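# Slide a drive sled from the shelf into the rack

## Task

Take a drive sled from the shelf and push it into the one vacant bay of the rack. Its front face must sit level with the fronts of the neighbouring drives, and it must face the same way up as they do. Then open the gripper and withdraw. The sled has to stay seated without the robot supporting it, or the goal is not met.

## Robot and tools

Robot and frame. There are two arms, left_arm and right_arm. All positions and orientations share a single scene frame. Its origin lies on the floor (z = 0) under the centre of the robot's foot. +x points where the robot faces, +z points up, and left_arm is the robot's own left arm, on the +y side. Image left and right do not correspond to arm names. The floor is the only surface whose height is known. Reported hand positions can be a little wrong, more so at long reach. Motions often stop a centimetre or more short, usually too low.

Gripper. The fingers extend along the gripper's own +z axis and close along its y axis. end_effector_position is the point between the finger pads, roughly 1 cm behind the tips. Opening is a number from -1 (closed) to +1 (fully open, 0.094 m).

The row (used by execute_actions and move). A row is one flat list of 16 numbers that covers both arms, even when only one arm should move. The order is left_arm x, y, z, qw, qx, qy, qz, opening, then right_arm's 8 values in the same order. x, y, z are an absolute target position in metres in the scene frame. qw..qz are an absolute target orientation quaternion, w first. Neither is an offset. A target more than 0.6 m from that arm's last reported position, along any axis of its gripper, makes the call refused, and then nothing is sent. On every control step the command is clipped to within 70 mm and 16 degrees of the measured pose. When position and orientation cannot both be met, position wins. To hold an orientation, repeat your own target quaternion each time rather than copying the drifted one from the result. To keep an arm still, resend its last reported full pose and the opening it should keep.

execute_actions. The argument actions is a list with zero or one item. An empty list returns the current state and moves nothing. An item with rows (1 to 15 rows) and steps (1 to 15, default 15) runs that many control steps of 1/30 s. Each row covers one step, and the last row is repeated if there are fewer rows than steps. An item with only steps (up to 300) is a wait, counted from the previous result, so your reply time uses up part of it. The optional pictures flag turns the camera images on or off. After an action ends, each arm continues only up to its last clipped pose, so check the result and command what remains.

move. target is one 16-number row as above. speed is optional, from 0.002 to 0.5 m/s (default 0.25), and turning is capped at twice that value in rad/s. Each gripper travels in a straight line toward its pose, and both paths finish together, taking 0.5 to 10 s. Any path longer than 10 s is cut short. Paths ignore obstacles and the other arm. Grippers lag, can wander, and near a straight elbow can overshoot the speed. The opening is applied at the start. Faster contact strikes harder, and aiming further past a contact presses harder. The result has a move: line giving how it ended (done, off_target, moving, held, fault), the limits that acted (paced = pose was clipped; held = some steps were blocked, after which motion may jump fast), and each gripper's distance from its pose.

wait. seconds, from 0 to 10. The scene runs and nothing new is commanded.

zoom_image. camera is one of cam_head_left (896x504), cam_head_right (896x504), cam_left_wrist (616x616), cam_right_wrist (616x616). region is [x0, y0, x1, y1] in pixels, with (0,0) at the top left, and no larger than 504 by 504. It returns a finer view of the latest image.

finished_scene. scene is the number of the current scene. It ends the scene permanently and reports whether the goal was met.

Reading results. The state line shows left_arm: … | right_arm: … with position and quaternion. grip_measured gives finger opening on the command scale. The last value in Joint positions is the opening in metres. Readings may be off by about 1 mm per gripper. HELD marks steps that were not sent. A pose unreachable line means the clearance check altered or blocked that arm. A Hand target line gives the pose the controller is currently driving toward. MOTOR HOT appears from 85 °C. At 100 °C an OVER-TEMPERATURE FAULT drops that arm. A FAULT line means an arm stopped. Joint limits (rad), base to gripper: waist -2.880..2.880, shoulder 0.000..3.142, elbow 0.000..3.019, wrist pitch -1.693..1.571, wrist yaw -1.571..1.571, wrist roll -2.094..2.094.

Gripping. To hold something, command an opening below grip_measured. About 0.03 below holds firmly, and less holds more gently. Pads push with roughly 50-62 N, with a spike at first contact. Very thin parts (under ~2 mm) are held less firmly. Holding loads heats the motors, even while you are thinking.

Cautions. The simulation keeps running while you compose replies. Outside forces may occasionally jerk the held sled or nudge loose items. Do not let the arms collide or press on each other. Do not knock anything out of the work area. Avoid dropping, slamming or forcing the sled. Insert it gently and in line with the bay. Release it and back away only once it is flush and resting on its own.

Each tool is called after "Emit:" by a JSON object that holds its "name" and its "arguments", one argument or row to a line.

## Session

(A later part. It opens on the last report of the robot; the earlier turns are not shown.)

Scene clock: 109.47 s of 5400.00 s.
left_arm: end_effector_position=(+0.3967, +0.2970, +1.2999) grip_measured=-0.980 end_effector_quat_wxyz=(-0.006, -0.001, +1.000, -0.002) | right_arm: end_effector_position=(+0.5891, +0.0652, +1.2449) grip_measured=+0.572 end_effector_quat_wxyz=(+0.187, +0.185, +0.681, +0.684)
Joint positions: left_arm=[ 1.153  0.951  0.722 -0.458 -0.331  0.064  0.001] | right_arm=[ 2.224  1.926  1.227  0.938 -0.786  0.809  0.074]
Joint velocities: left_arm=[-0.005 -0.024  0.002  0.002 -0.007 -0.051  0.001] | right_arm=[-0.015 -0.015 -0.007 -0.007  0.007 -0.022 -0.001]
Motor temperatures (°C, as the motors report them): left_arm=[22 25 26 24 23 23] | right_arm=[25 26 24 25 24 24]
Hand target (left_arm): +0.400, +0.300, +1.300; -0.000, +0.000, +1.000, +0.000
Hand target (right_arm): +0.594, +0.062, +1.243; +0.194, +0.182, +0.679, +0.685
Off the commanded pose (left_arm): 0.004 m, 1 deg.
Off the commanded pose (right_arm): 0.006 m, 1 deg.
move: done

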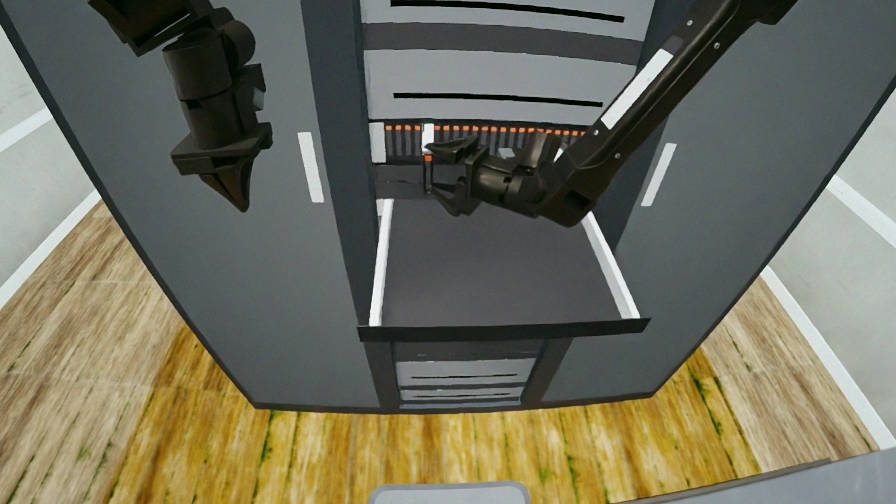

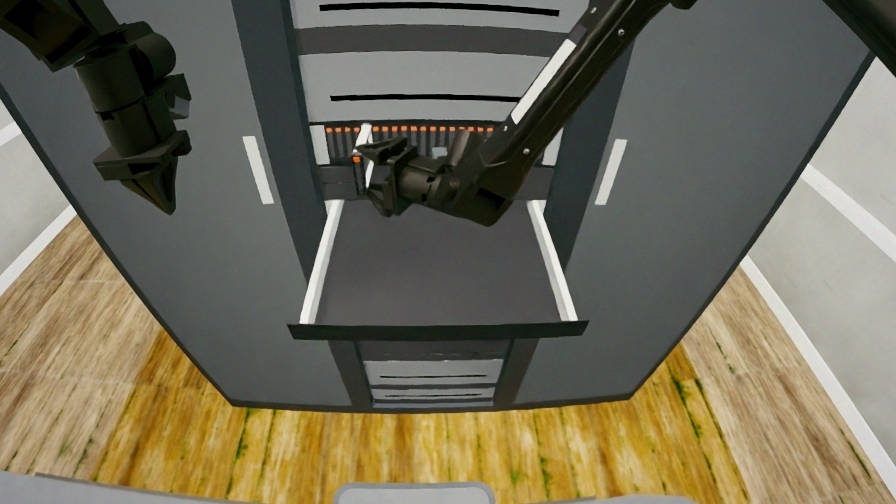

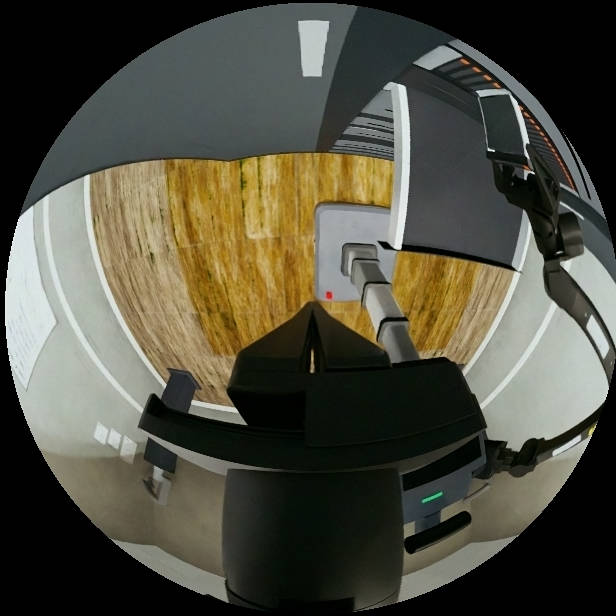

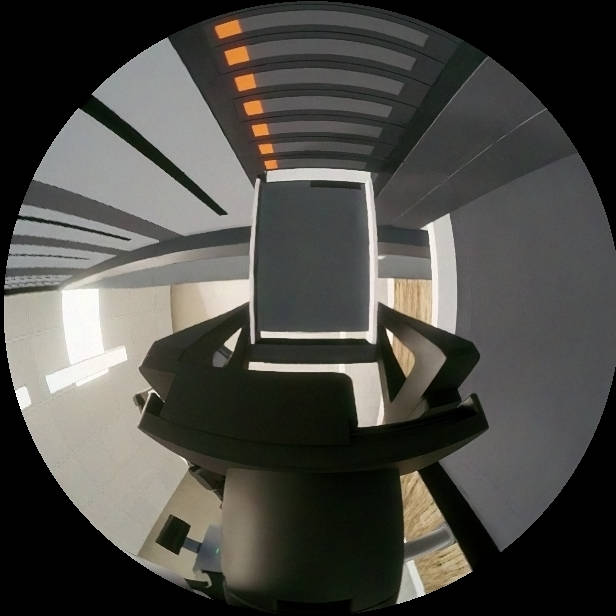

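Emit:
{"name": "move", "arguments": {
  "target": [0.40,0.3,1.3,0,0,1,0,-1,0.594,0.0655,1.239,0.194,0.182,0.679,0.685,0.53],
  "speed": 0.03
}}

Emit:
{"name": "zoom_image", "arguments": {
  "camera": "cam_right_wrist",
  "region": [220, 100, 410, 230]
}}

Emit:
{"name": "zoom_image", "arguments": {
  "camera": "cam_head_left",
  "region": [370, 105, 490, 215]
}}

Scene clock: 114.20 s of 5400.00 s.
left_arm: end_effector_position=(+0.3967, +0.2970, +1.2999) grip_measured=-0.980 end_effector_quat_wxyz=(-0.006, -0.001, +1.000, -0.002) | right_arm: end_effector_position=(+0.5872, +0.0685, +1.2388) grip_measured=+0.572 end_effector_quat_wxyz=(+0.184, +0.185, +0.682, +0.683)
Joint positions: left_arm=[ 1.153  0.951  0.722 -0.458 -0.331  0.064  0.001] | right_arm=[ 2.224  1.942  1.237  0.938 -0.786  0.809  0.074]
Joint velocities: left_arm=[-0.015  0.005 -0.007  0.012  0.007  0.037 -0.   ] | right_arm=[-0.005  0.015 -0.012 -0.007 -0.037 -0.037 -0.001]
Motor temperatures (°C, as the motors report them): left_arm=[22 25 26 24 23 23] | right_arm=[25 26 24 25 24 24]
Hand target (left_arm): +0.400, +0.300, +1.300; -0.000, +0.000, +1.000, +0.000
Hand target (right_arm): +0.594, +0.066, +1.239; +0.194, +0.182, +0.679, +0.685
Off the commanded pose (left_arm): 0.004 m, 1 deg.
Off the commanded pose (right_arm): 0.007 m, 1 deg.
After step 90, 0.97 s passed at rest.
move: done

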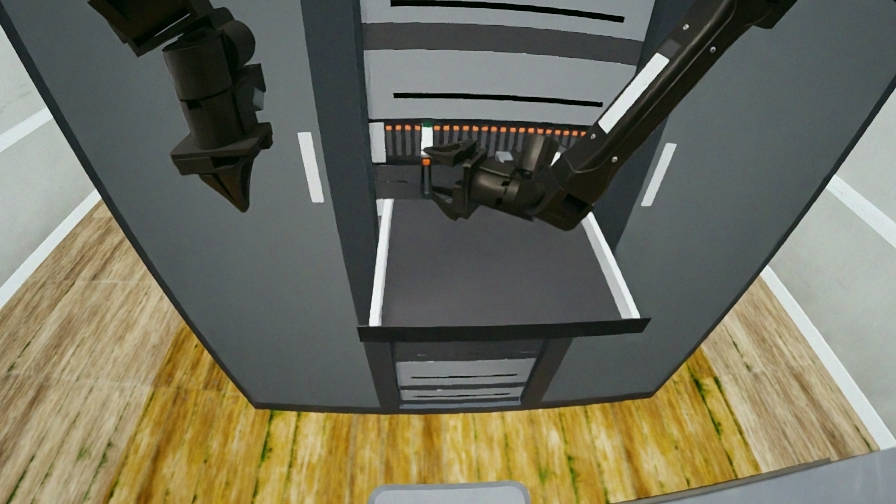

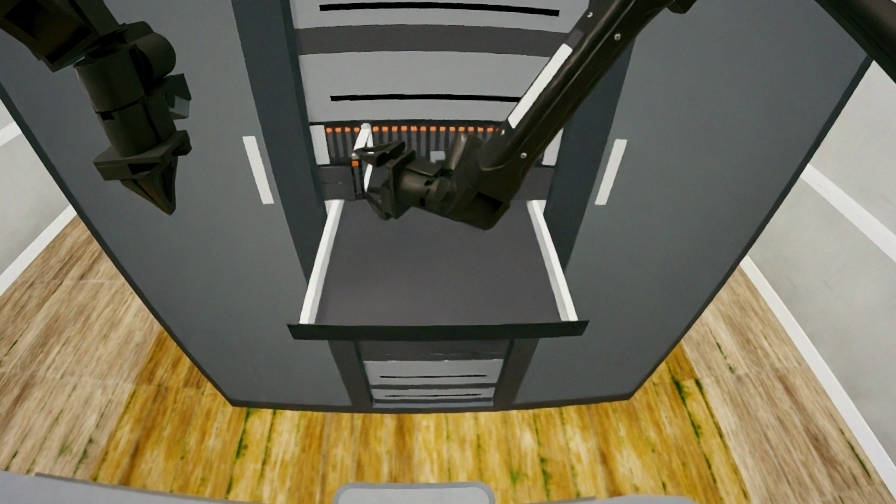

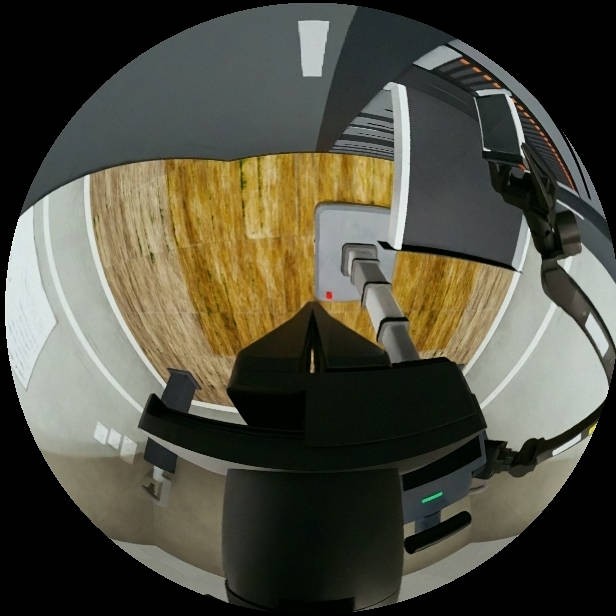

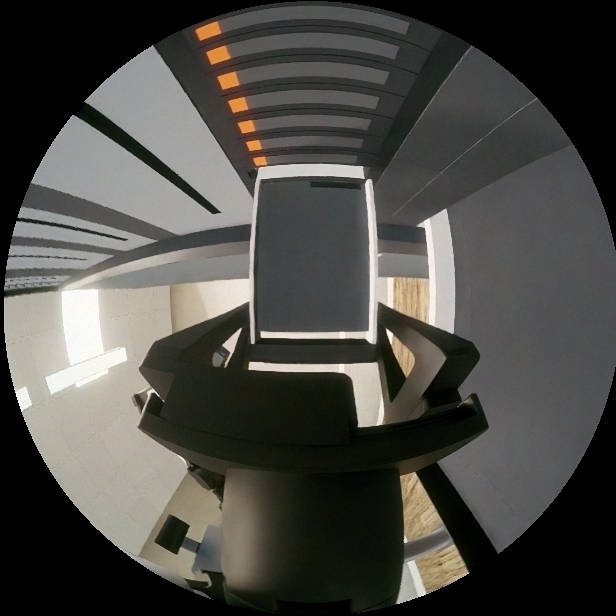

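Region (220, 100, 410, 230) of cam_right_wrist's 616x616 image, scaled by 2.653, with more detail than that image has; it fills the top 345 rows of this view, and the rest is white.

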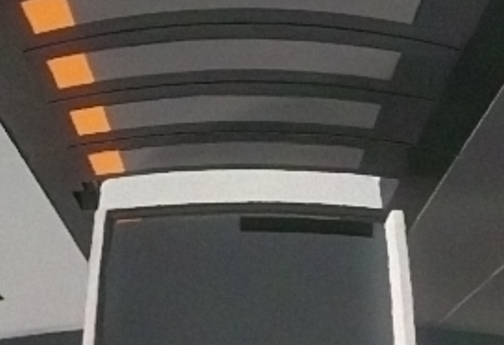

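Region (370, 105, 490, 215) of cam_head_left's 896x504 image, scaled by 4.200, with more detail than that image has; it fills the top 462 rows of this view, and the rest is white.

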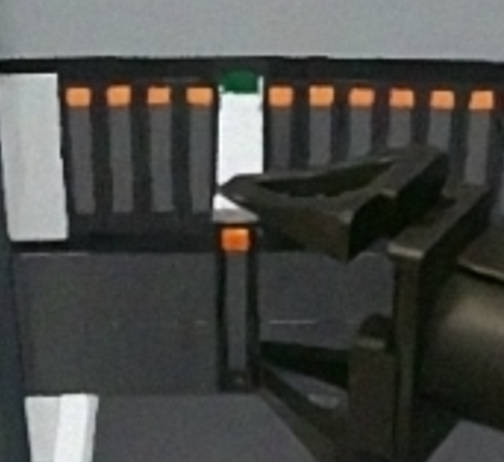

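Emit:
{"name": "move", "arguments": {
  "target": [0.40,0.3,1.3,0,0,1,0,-1,0.612,0.064,1.246,0.194,0.182,0.679,0.685,0.53],
  "speed": 0.02
}}

Emit:
{"name": "zoom_image", "arguments": {
  "camera": "cam_right_wrist",
  "region": [220, 100, 410, 230]
}}

Emit:
{"name": "zoom_image", "arguments": {
  "camera": "cam_head_left",
  "region": [370, 105, 490, 215]
}}

Scene clock: 119.33 s of 5400.00 s.
left_arm: end_effector_position=(+0.3967, +0.2970, +1.2999) grip_measured=-0.980 end_effector_quat_wxyz=(-0.006, -0.001, +1.000, -0.002) | right_arm: end_effector_position=(+0.5978, +0.0698, +1.2382) grip_measured=+0.572 end_effector_quat_wxyz=(+0.181, +0.186, +0.683, +0.683)
Joint positions: left_arm=[ 1.153  0.951  0.722 -0.458 -0.331  0.064  0.001] | right_arm=[ 2.224  1.942  1.267  0.9   -0.786  0.809  0.074]
Joint velocities: left_arm=[-0.015 -0.015  0.007  0.007 -0.066  0.022  0.001] | right_arm=[ 0.005 -0.005  0.002 -0.012  0.007  0.081  0.001]
Motor temperatures (°C, as the motors report them): left_arm=[22 25 26 24 23 23] | right_arm=[25 26 24 25 24 24]
Hand target (left_arm): +0.400, +0.300, +1.300; -0.000, +0.000, +1.000, +0.000
Hand target (right_arm): +0.612, +0.064, +1.246; +0.194, +0.182, +0.679, +0.685
Off the commanded pose (left_arm): 0.004 m, 1 deg.
Off the commanded pose (right_arm): 0.017 m, 2 deg.
After step 90, 0.60 s passed at rest.
move: off_target (right_arm)

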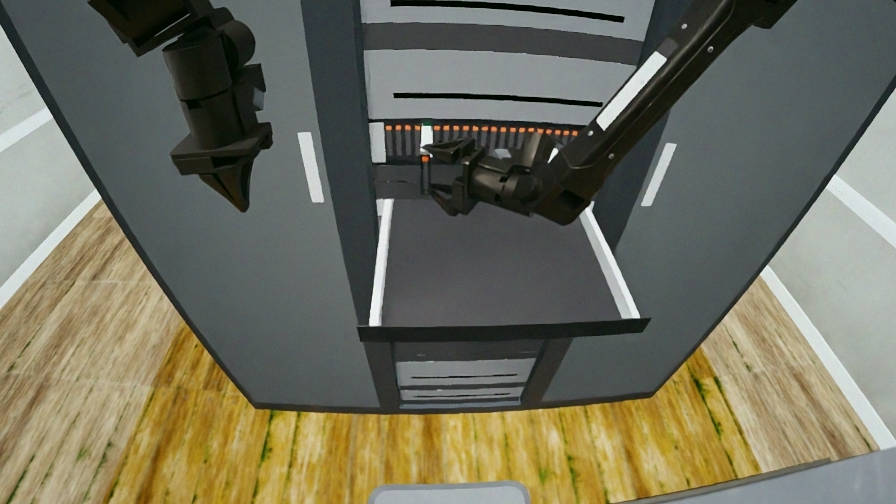

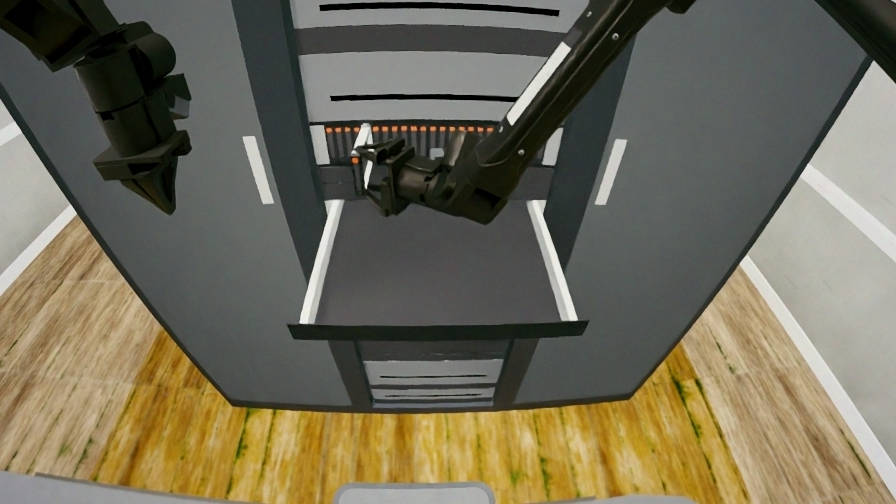

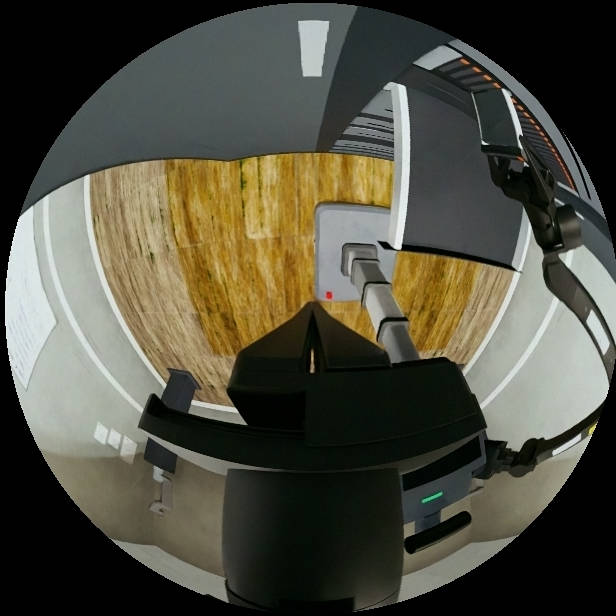

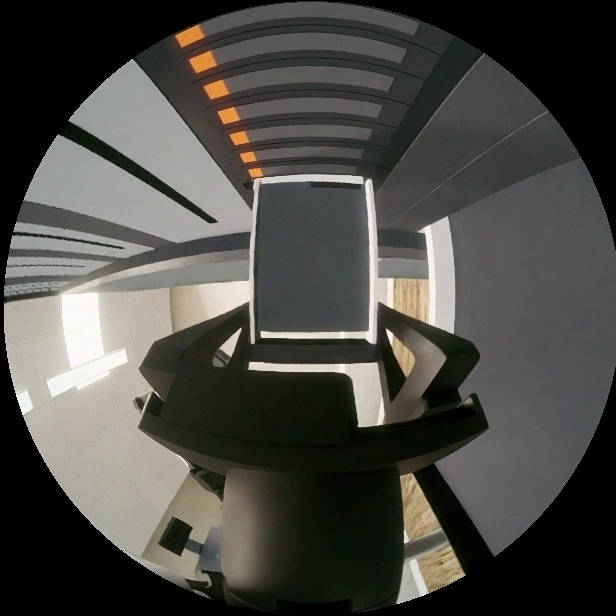

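Region (220, 100, 410, 230) of cam_right_wrist's 616x616 image, scaled by 2.653, with more detail than that image has; it fills the top 345 rows of this view, and the rest is white.

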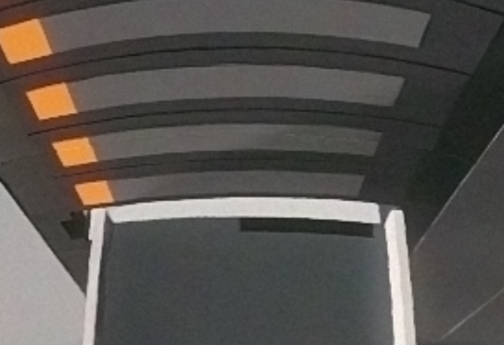

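Region (370, 105, 490, 215) of cam_head_left's 896x504 image, scaled by 4.200, with more detail than that image has; it fills the top 462 rows of this view, and the rest is white.

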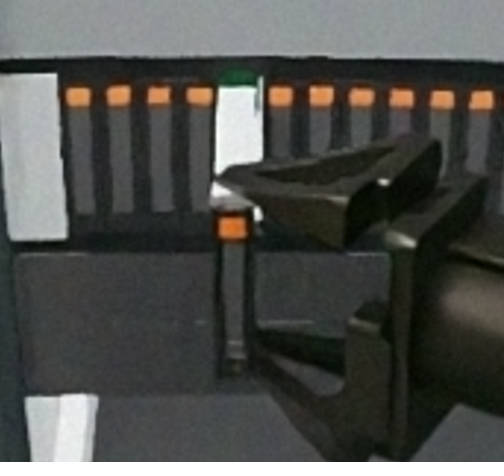

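Emit:
{"name": "move", "arguments": {
  "target": [0.40,0.3,1.3,0,0,1,0,-1,0.606,0.061,1.251,0.194,0.182,0.679,0.685,0.53],
  "speed": 0.02
}}

Scene clock: 124.90 s of 5400.00 s.
left_arm: end_effector_position=(+0.3967, +0.2970, +1.2999) grip_measured=-0.980 end_effector_quat_wxyz=(-0.006, -0.001, +1.000, -0.002) | right_arm: end_effector_position=(+0.5926, +0.0702, +1.2365) grip_measured=+0.572 end_effector_quat_wxyz=(+0.176, +0.187, +0.685, +0.682)
Joint positions: left_arm=[ 1.153  0.951  0.722 -0.458 -0.331  0.064  0.001] | right_arm=[ 2.224  1.942  1.257  0.9   -0.786  0.809  0.074]
Joint velocities: left_arm=[-0.005  0.005  0.012  0.017 -0.022  0.022  0.   ] | right_arm=[-0.015 -0.024  0.017  0.007  0.037 -0.022 -0.   ]
Motor temperatures (°C, as the motors report them): left_arm=[22 25 26 24 23 23] | right_arm=[25 26 24 25 24 24]
Hand target (left_arm): +0.400, +0.300, +1.300; -0.000, +0.000, +1.000, +0.000
Hand target (right_arm): +0.606, +0.061, +1.251; +0.194, +0.182, +0.679, +0.685
Off the commanded pose (left_arm): 0.004 m, 1 deg.
Off the commanded pose (right_arm): 0.022 m, 2 deg.
After step 90, 1.47 s passed at rest.
move: off_target (right_arm)

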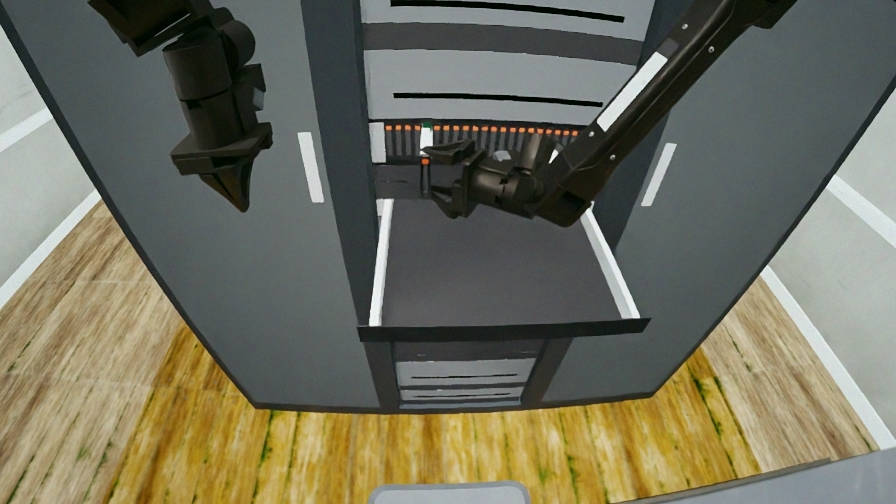

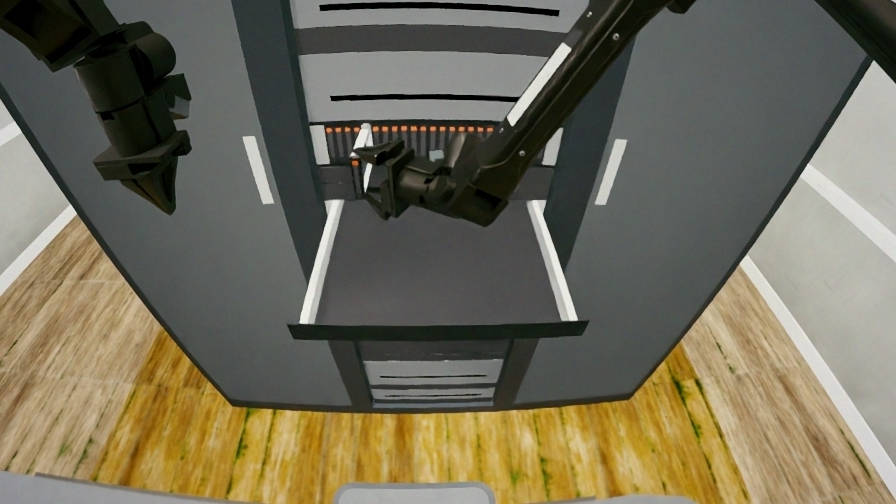

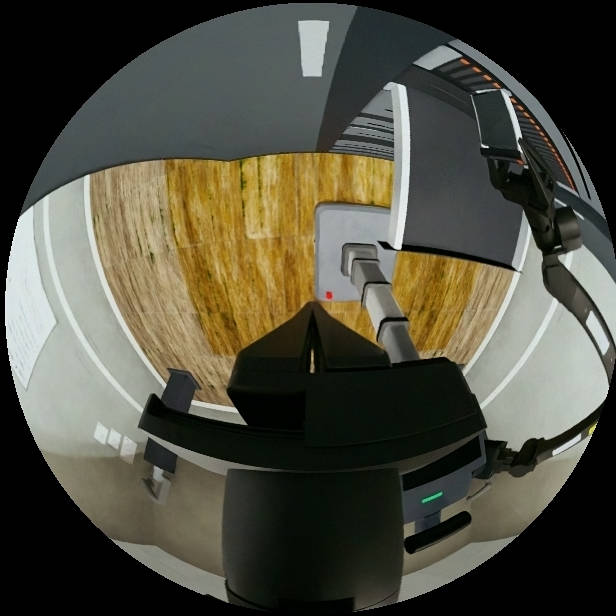

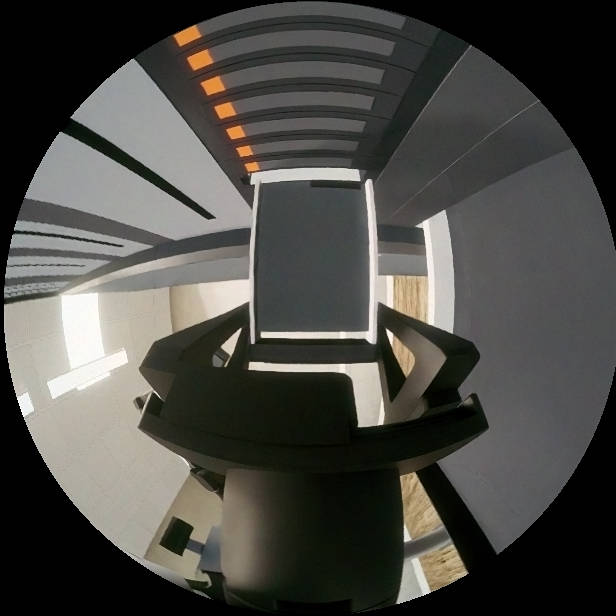

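Emit:
{"name": "execute_actions", "arguments": {
  "actions": [
    {"rows":[[0.40,0.3,1.3,0,0,1,0,-1,0.6075,0.0603,1.2525,0.195,0.1815,0.679,0.685,0.53],[0.40,0.3,1.3,0,0,1,0,-1,0.6075,0.0603,1.2525,0.195,0.1815,0.679,0.685,0.53],[0.40,0.3,1.3,0,0,1,0,-1,0.6075,0.0603,1.2525,0.195,0.1815,0.679,0.685,0.53],[0.40,0.3,1.3,0,0,1,0,-1,0.6075,0.0603,1.2525,0.195,0.1815,0.679,0.685,0.53],[0.40,0.3,1.3,0,0,1,0,-1,0.6087,0.0596,1.254,0.196,0.181,0.678,0.685,0.53]],"steps":15}
  ],
  "pictures": false
}}

Scene clock: 132.77 s of 5400.00 s.
left_arm: end_effector_position=(+0.3967, +0.2970, +1.2999) grip_measured=-0.980 end_effector_quat_wxyz=(-0.006, -0.001, +1.000, -0.002) | right_arm: end_effector_position=(+0.5928, +0.0702, +1.2367) grip_measured=+0.572 end_effector_quat_wxyz=(+0.176, +0.187, +0.684, +0.682)
Joint positions: left_arm=[ 1.153  0.951  0.722 -0.458 -0.331  0.064  0.001] | right_arm=[ 2.224  1.942  1.257  0.9   -0.786  0.809  0.074]
Joint velocities: left_arm=[ 0.005 -0.005 -0.007 -0.002  0.037 -0.037 -0.001] | right_arm=[-0.005 -0.005  0.012 -0.007  0.037 -0.037 -0.001]
Motor temperatures (°C, as the motors report them): left_arm=[22 25 26 24 23 23] | right_arm=[25 27 24 25 24 24]
Hand target (left_arm): +0.400, +0.300, +1.300; -0.000, +0.000, +1.000, +0.000
Hand target (right_arm): +0.608, +0.060, +1.254; +0.196, +0.181, +0.678, +0.685
Off the commanded pose (left_arm): 0.004 m, 1 deg.
Off the commanded pose (right_arm): 0.026 m, 3 deg.
Steps of this call (steps 1 to 90: nothing new was sent; then 4.37 s passed at rest; steps 91 to 105: all 15 steps of this action). Readings (end_effector_position):
91: left_arm (+0.3967, +0.2970, +1.2999) | right_arm (+0.5926, +0.0702, +1.2365)
92: left_arm (+0.3967, +0.2970, +1.2999) | right_arm (+0.5926, +0.0702, +1.2365)
94: left_arm (+0.3967, +0.2970, +1.2999) | right_arm (+0.5926, +0.0702, +1.2365)
98: left_arm (+0.3967, +0.2970, +1.2999) | right_arm (+0.5926, +0.0702, +1.2365)
105: the state above

Emit:
{"name": "execute_actions", "arguments": {
  "actions": [
    {"rows":[[0.40,0.3,1.3,0,0,1,0,-1,0.6105,0.0587,1.256,0.197,0.181,0.678,0.685,0.53]],"steps":15}
  ],
  "pictures": false
}}

Scene clock: 135.37 s of 5400.00 s.
left_arm: end_effector_position=(+0.3967, +0.2970, +1.2999) grip_measured=-0.980 end_effector_quat_wxyz=(-0.006, -0.001, +1.000, -0.002) | right_arm: end_effector_position=(+0.5956, +0.0686, +1.2399) grip_measured=+0.572 end_effector_quat_wxyz=(+0.179, +0.187, +0.683, +0.683)
Joint positions: left_arm=[ 1.153  0.951  0.722 -0.458 -0.331  0.064  0.001] | right_arm=[ 2.224  1.935  1.257  0.9   -0.786  0.809  0.074]
Joint velocities: left_arm=[-0.005 -0.015 -0.002 -0.007 -0.037  0.051 -0.001] | right_arm=[ 0.005  0.005  0.007  0.007  0.051  0.007 -0.001]
Motor temperatures (°C, as the motors report them): left_arm=[22 25 26 24 23 23] | right_arm=[25 27 24 25 24 24]
Hand target (left_arm): +0.400, +0.300, +1.300; -0.000, +0.000, +1.000, +0.000
Hand target (right_arm): +0.610, +0.059, +1.256; +0.197, +0.181, +0.678, +0.685
Off the commanded pose (left_arm): 0.004 m, 1 deg.
Off the commanded pose (right_arm): 0.024 m, 2 deg.
Steps of this call (steps 1 to 63: nothing new was sent; steps 64 to 78: all 15 steps of this action). Readings (end_effector_position):
64: left_arm (+0.3967, +0.2970, +1.2999) | right_arm (+0.5929, +0.0701, +1.2369)
65: left_arm (+0.3967, +0.2970, +1.2999) | right_arm (+0.5929, +0.0701, +1.2369)
67: left_arm (+0.3967, +0.2970, +1.2999) | right_arm (+0.5936, +0.0697, +1.2377)
71: left_arm (+0.3967, +0.2970, +1.2999) | right_arm (+0.5950, +0.0690, +1.2391)
78: the state above

Fine control works at the edge of the deadband. A bit more.

Emit:
{"name": "execute_actions", "arguments": {
  "actions": [
    {"rows":[[0.40,0.3,1.3,0,0,1,0,-1,0.6125,0.0577,1.258,0.198,0.181,0.677,0.685,0.53]],"steps":15}
  ]
}}

Emit:
{"name": "zoom_image", "arguments": {
  "camera": "cam_right_wrist",
  "region": [220, 100, 410, 230]
}}

Emit:
{"name": "zoom_image", "arguments": {
  "camera": "cam_head_left",
  "region": [370, 105, 490, 215]
}}

Scene clock: 139.13 s of 5400.00 s.
left_arm: end_effector_position=(+0.3967, +0.2970, +1.2999) grip_measured=-0.980 end_effector_quat_wxyz=(-0.006, -0.001, +1.000, -0.002) | right_arm: end_effector_position=(+0.5973, +0.0678, +1.2418) grip_measured=+0.572 end_effector_quat_wxyz=(+0.181, +0.186, +0.683, +0.683)
Joint positions: left_arm=[ 1.153  0.951  0.722 -0.458 -0.331  0.064  0.001] | right_arm=[ 2.224  1.932  1.257  0.9   -0.786  0.809  0.074]
Joint velocities: left_arm=[-0.015 -0.024 -0.007 -0.012 -0.007 -0.007 -0.002] | right_arm=[ 0.005 -0.034 -0.012  0.002  0.066 -0.066 -0.001]
Motor temperatures (°C, as the motors report them): left_arm=[22 25 26 24 23 23] | right_arm=[25 27 24 25 24 24]
Hand target (left_arm): +0.400, +0.300, +1.300; -0.000, +0.000, +1.000, +0.000
Hand target (right_arm): +0.612, +0.058, +1.258; +0.198, +0.181, +0.677, +0.685
Off the commanded pose (left_arm): 0.004 m, 1 deg.
Off the commanded pose (right_arm): 0.024 m, 2 deg.
Steps of this call (steps 1 to 90: nothing new was sent; then 0.27 s passed at rest; steps 91 to 105: all 15 steps of this action). Readings (end_effector_position):
91: left_arm (+0.3967, +0.2970, +1.2999) | right_arm (+0.5958, +0.0686, +1.2401)
92: left_arm (+0.3967, +0.2970, +1.2999) | right_arm (+0.5958, +0.0686, +1.2401)
94: left_arm (+0.3967, +0.2970, +1.2999) | right_arm (+0.5961, +0.0684, +1.2405)
98: left_arm (+0.3967, +0.2970, +1.2999) | right_arm (+0.5968, +0.0680, +1.2412)
105: the state above

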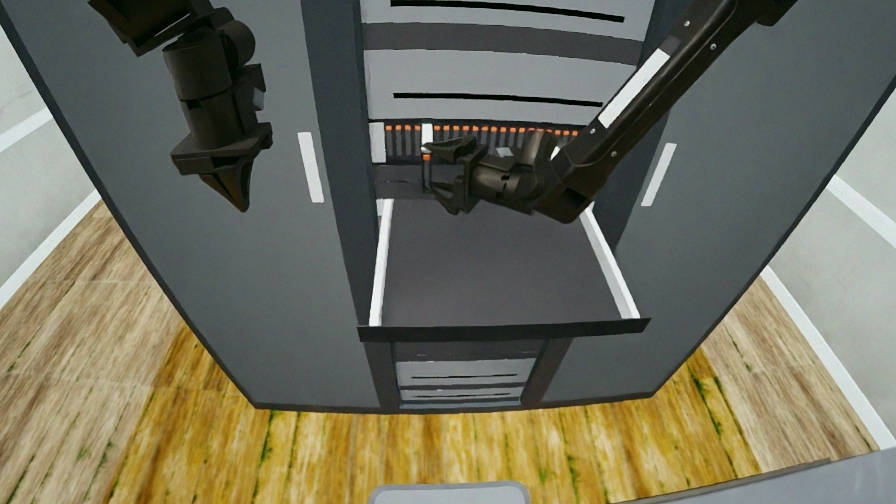

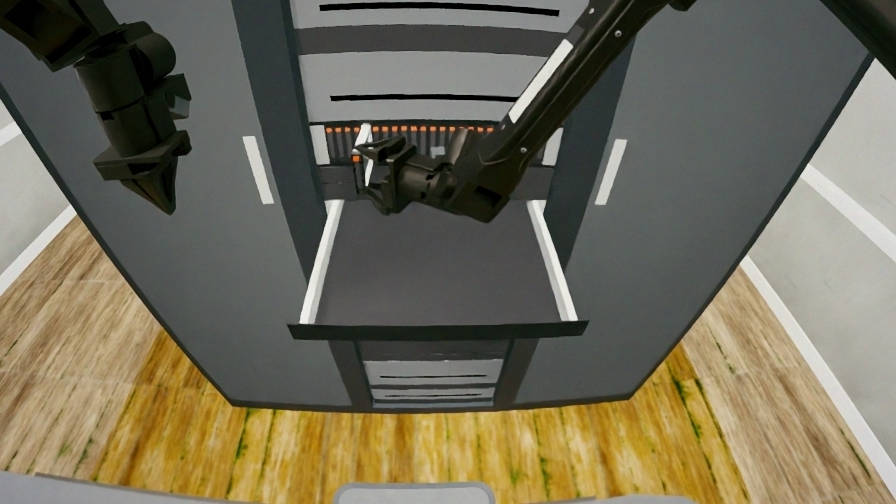

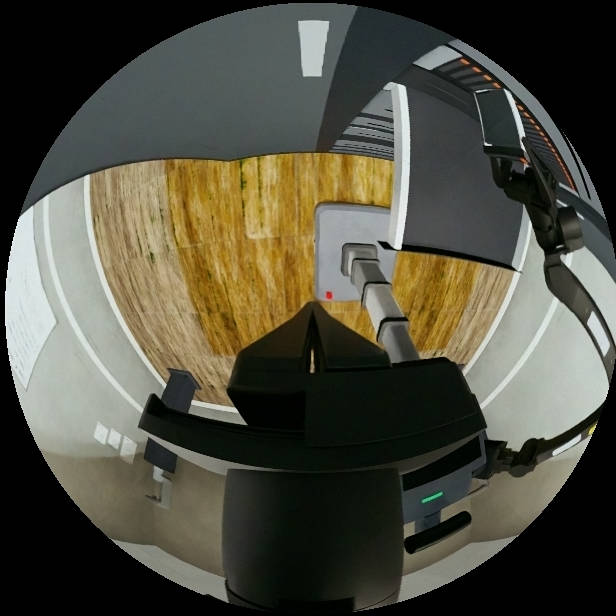

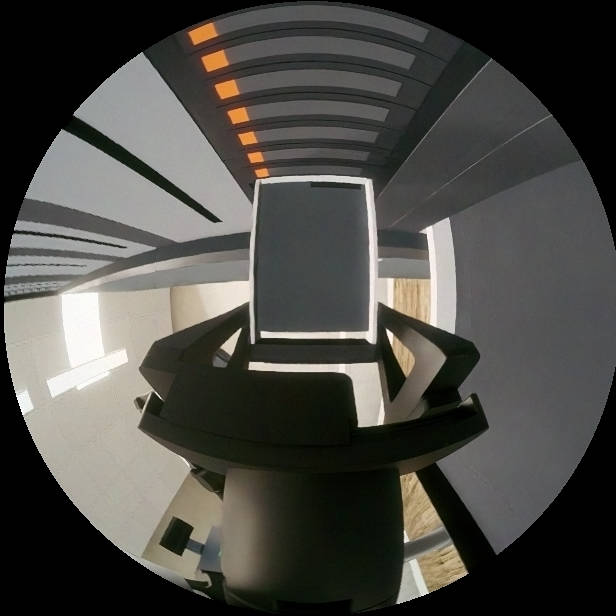

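Region (220, 100, 410, 230) of cam_right_wrist's 616x616 image, scaled by 2.653, with more detail than that image has; it fills the top 345 rows of this view, and the rest is white.

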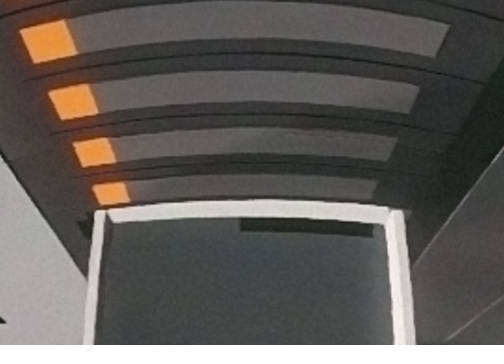

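Region (370, 105, 490, 215) of cam_head_left's 896x504 image, scaled by 4.200, with more detail than that image has; it fills the top 462 rows of this view, and the rest is white.

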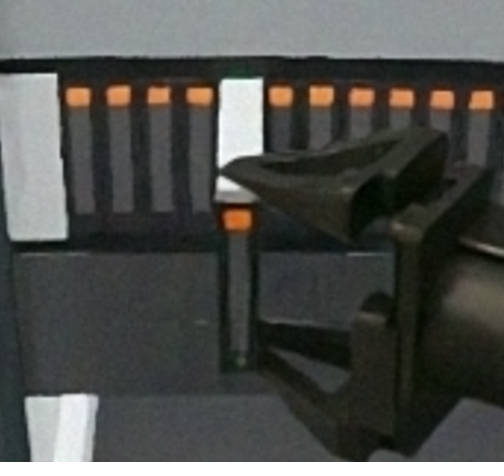

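Emit:
{"name": "move", "arguments": {
  "target": [0.40,0.3,1.3,0,0,1,0,-1,0.628,0.062,1.250,0.194,0.182,0.679,0.685,0.53],
  "speed": 0.015
}}

Emit:
{"name": "zoom_image", "arguments": {
  "camera": "cam_right_wrist",
  "region": [220, 130, 410, 260]
}}

Scene clock: 144.73 s of 5400.00 s.
left_arm: end_effector_position=(+0.3967, +0.2970, +1.2999) grip_measured=-0.980 end_effector_quat_wxyz=(-0.006, -0.001, +1.000, -0.002) | right_arm: end_effector_position=(+0.6131, +0.0688, +1.2427) grip_measured=+0.572 end_effector_quat_wxyz=(+0.180, +0.186, +0.683, +0.683)
Joint positions: left_arm=[ 1.153  0.951  0.722 -0.458 -0.331  0.064  0.001] | right_arm=[ 2.224  1.932  1.299  0.855 -0.786  0.809  0.074]
Joint velocities: left_arm=[-0.005  0.015 -0.002  0.002  0.022 -0.007 -0.001] | right_arm=[-0.015 -0.024 -0.012 -0.002  0.007 -0.007  0.   ]
Motor temperatures (°C, as the motors report them): left_arm=[22 25 26 24 23 23] | right_arm=[25 27 24 25 24 24]
Hand target (left_arm): +0.400, +0.300, +1.300; -0.000, +0.000, +1.000, +0.000
Hand target (right_arm): +0.628, +0.062, +1.250; +0.194, +0.182, +0.679, +0.685
Off the commanded pose (left_arm): 0.004 m, 1 deg.
Off the commanded pose (right_arm): 0.018 m, 2 deg.
After step 90, 0.23 s passed at rest.
move: off_target (right_arm)

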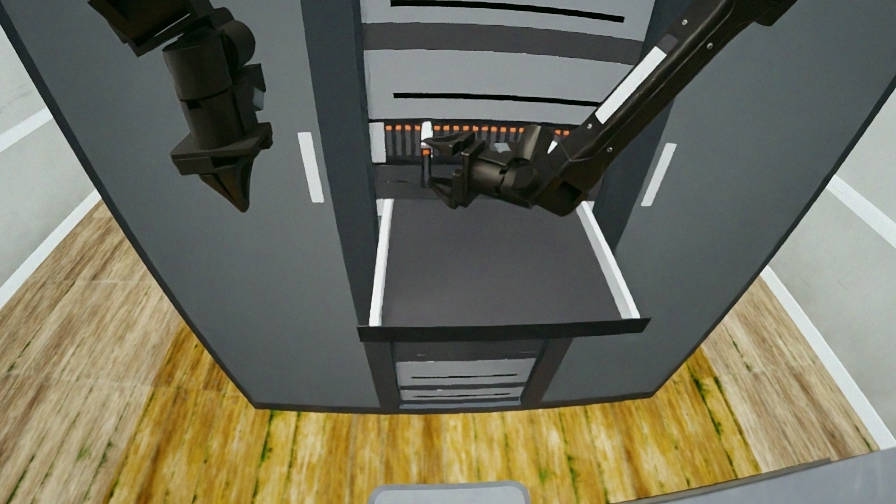

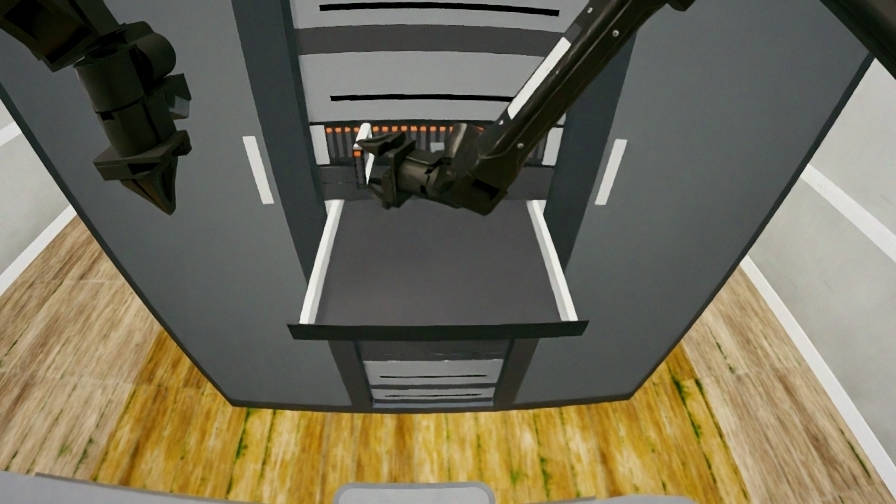

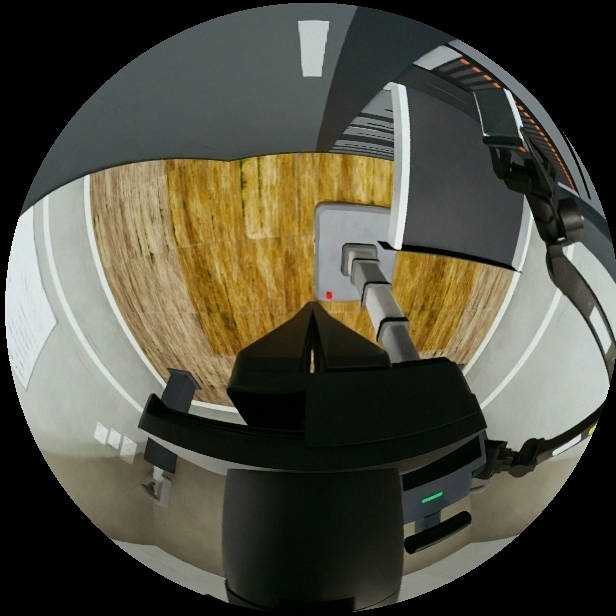

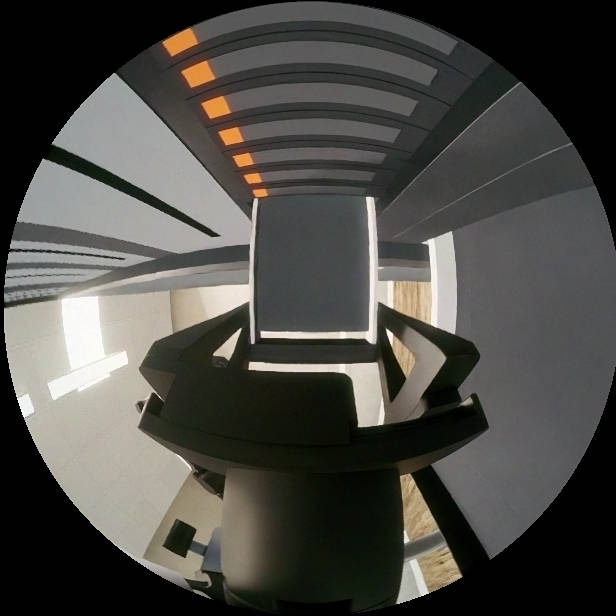

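Region (220, 130, 410, 260) of cam_right_wrist's 616x616 image, scaled by 2.653, with more detail than that image has; it fills the top 345 rows of this view, and the rest is white.

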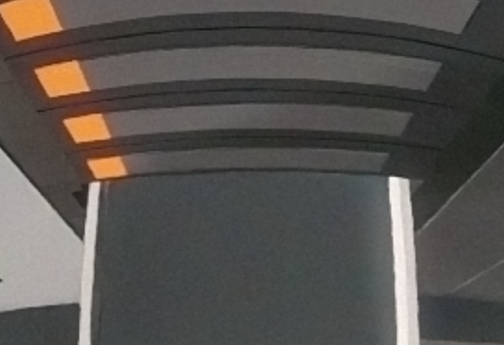

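Emit:
{"name": "move", "arguments": {
  "target": [0.40,0.3,1.3,0,0,1,0,-1,0.664,0.061,1.249,0.194,0.182,0.679,0.685,0.53],
  "speed": 0.025
}}

Scene clock: 149.80 s of 5400.00 s.
left_arm: end_effector_position=(+0.3967, +0.2970, +1.2999) grip_measured=-0.980 end_effector_quat_wxyz=(-0.006, -0.001, +1.000, -0.002) | right_arm: end_effector_position=(+0.6420, +0.0684, +1.2431) grip_measured=+0.572 end_effector_quat_wxyz=(+0.174, +0.185, +0.684, +0.684)
Joint positions: left_arm=[ 1.153  0.951  0.722 -0.458 -0.331  0.064  0.001] | right_arm=[ 2.218  1.936  1.384  0.766 -0.799  0.809  0.074]
Joint velocities: left_arm=[-0.005  0.005  0.007 -0.012 -0.037 -0.037  0.   ] | right_arm=[-0.015  0.024 -0.002 -0.007 -0.066 -0.007  0.   ]
Motor temperatures (°C, as the motors report them): left_arm=[22 25 26 24 23 23] | right_arm=[25 27 24 25 24 24]
Hand target (left_arm): +0.400, +0.300, +1.300; -0.000, +0.000, +1.000, +0.000
Hand target (right_arm): +0.663, +0.061, +1.250; +0.194, +0.182, +0.679, +0.685
Off the commanded pose (left_arm): 0.004 m, 1 deg.
Off the commanded pose (right_arm): 0.024 m, 2 deg.
move: off_target (right_arm)

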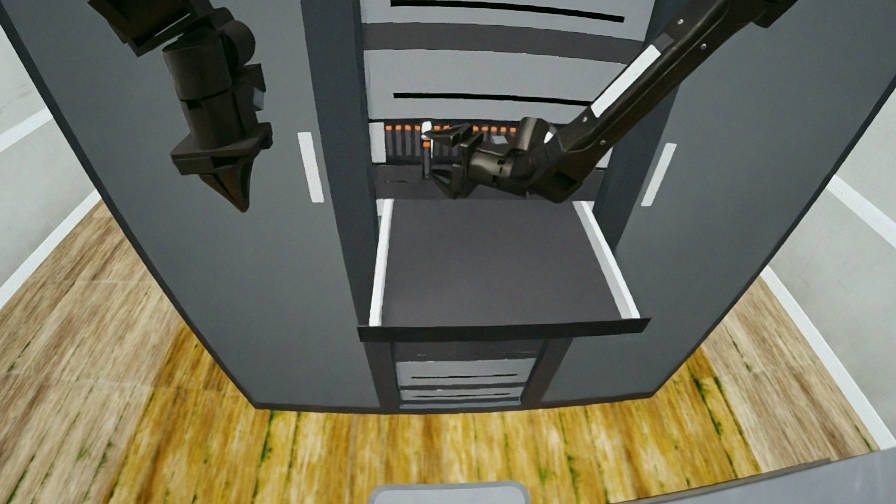

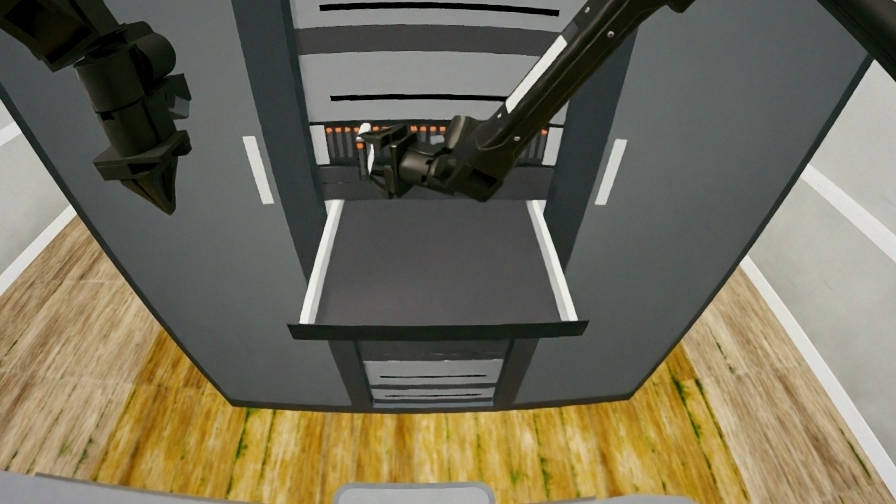

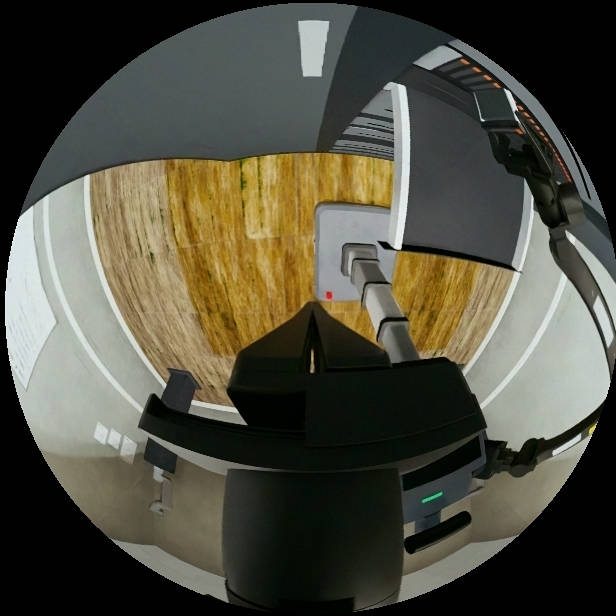

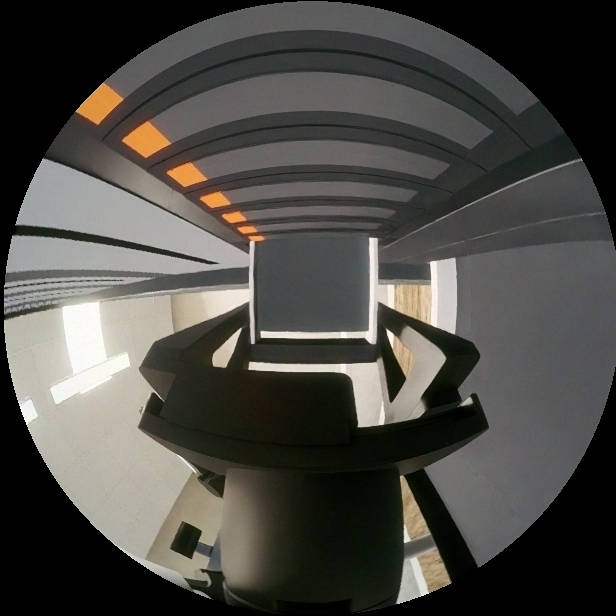

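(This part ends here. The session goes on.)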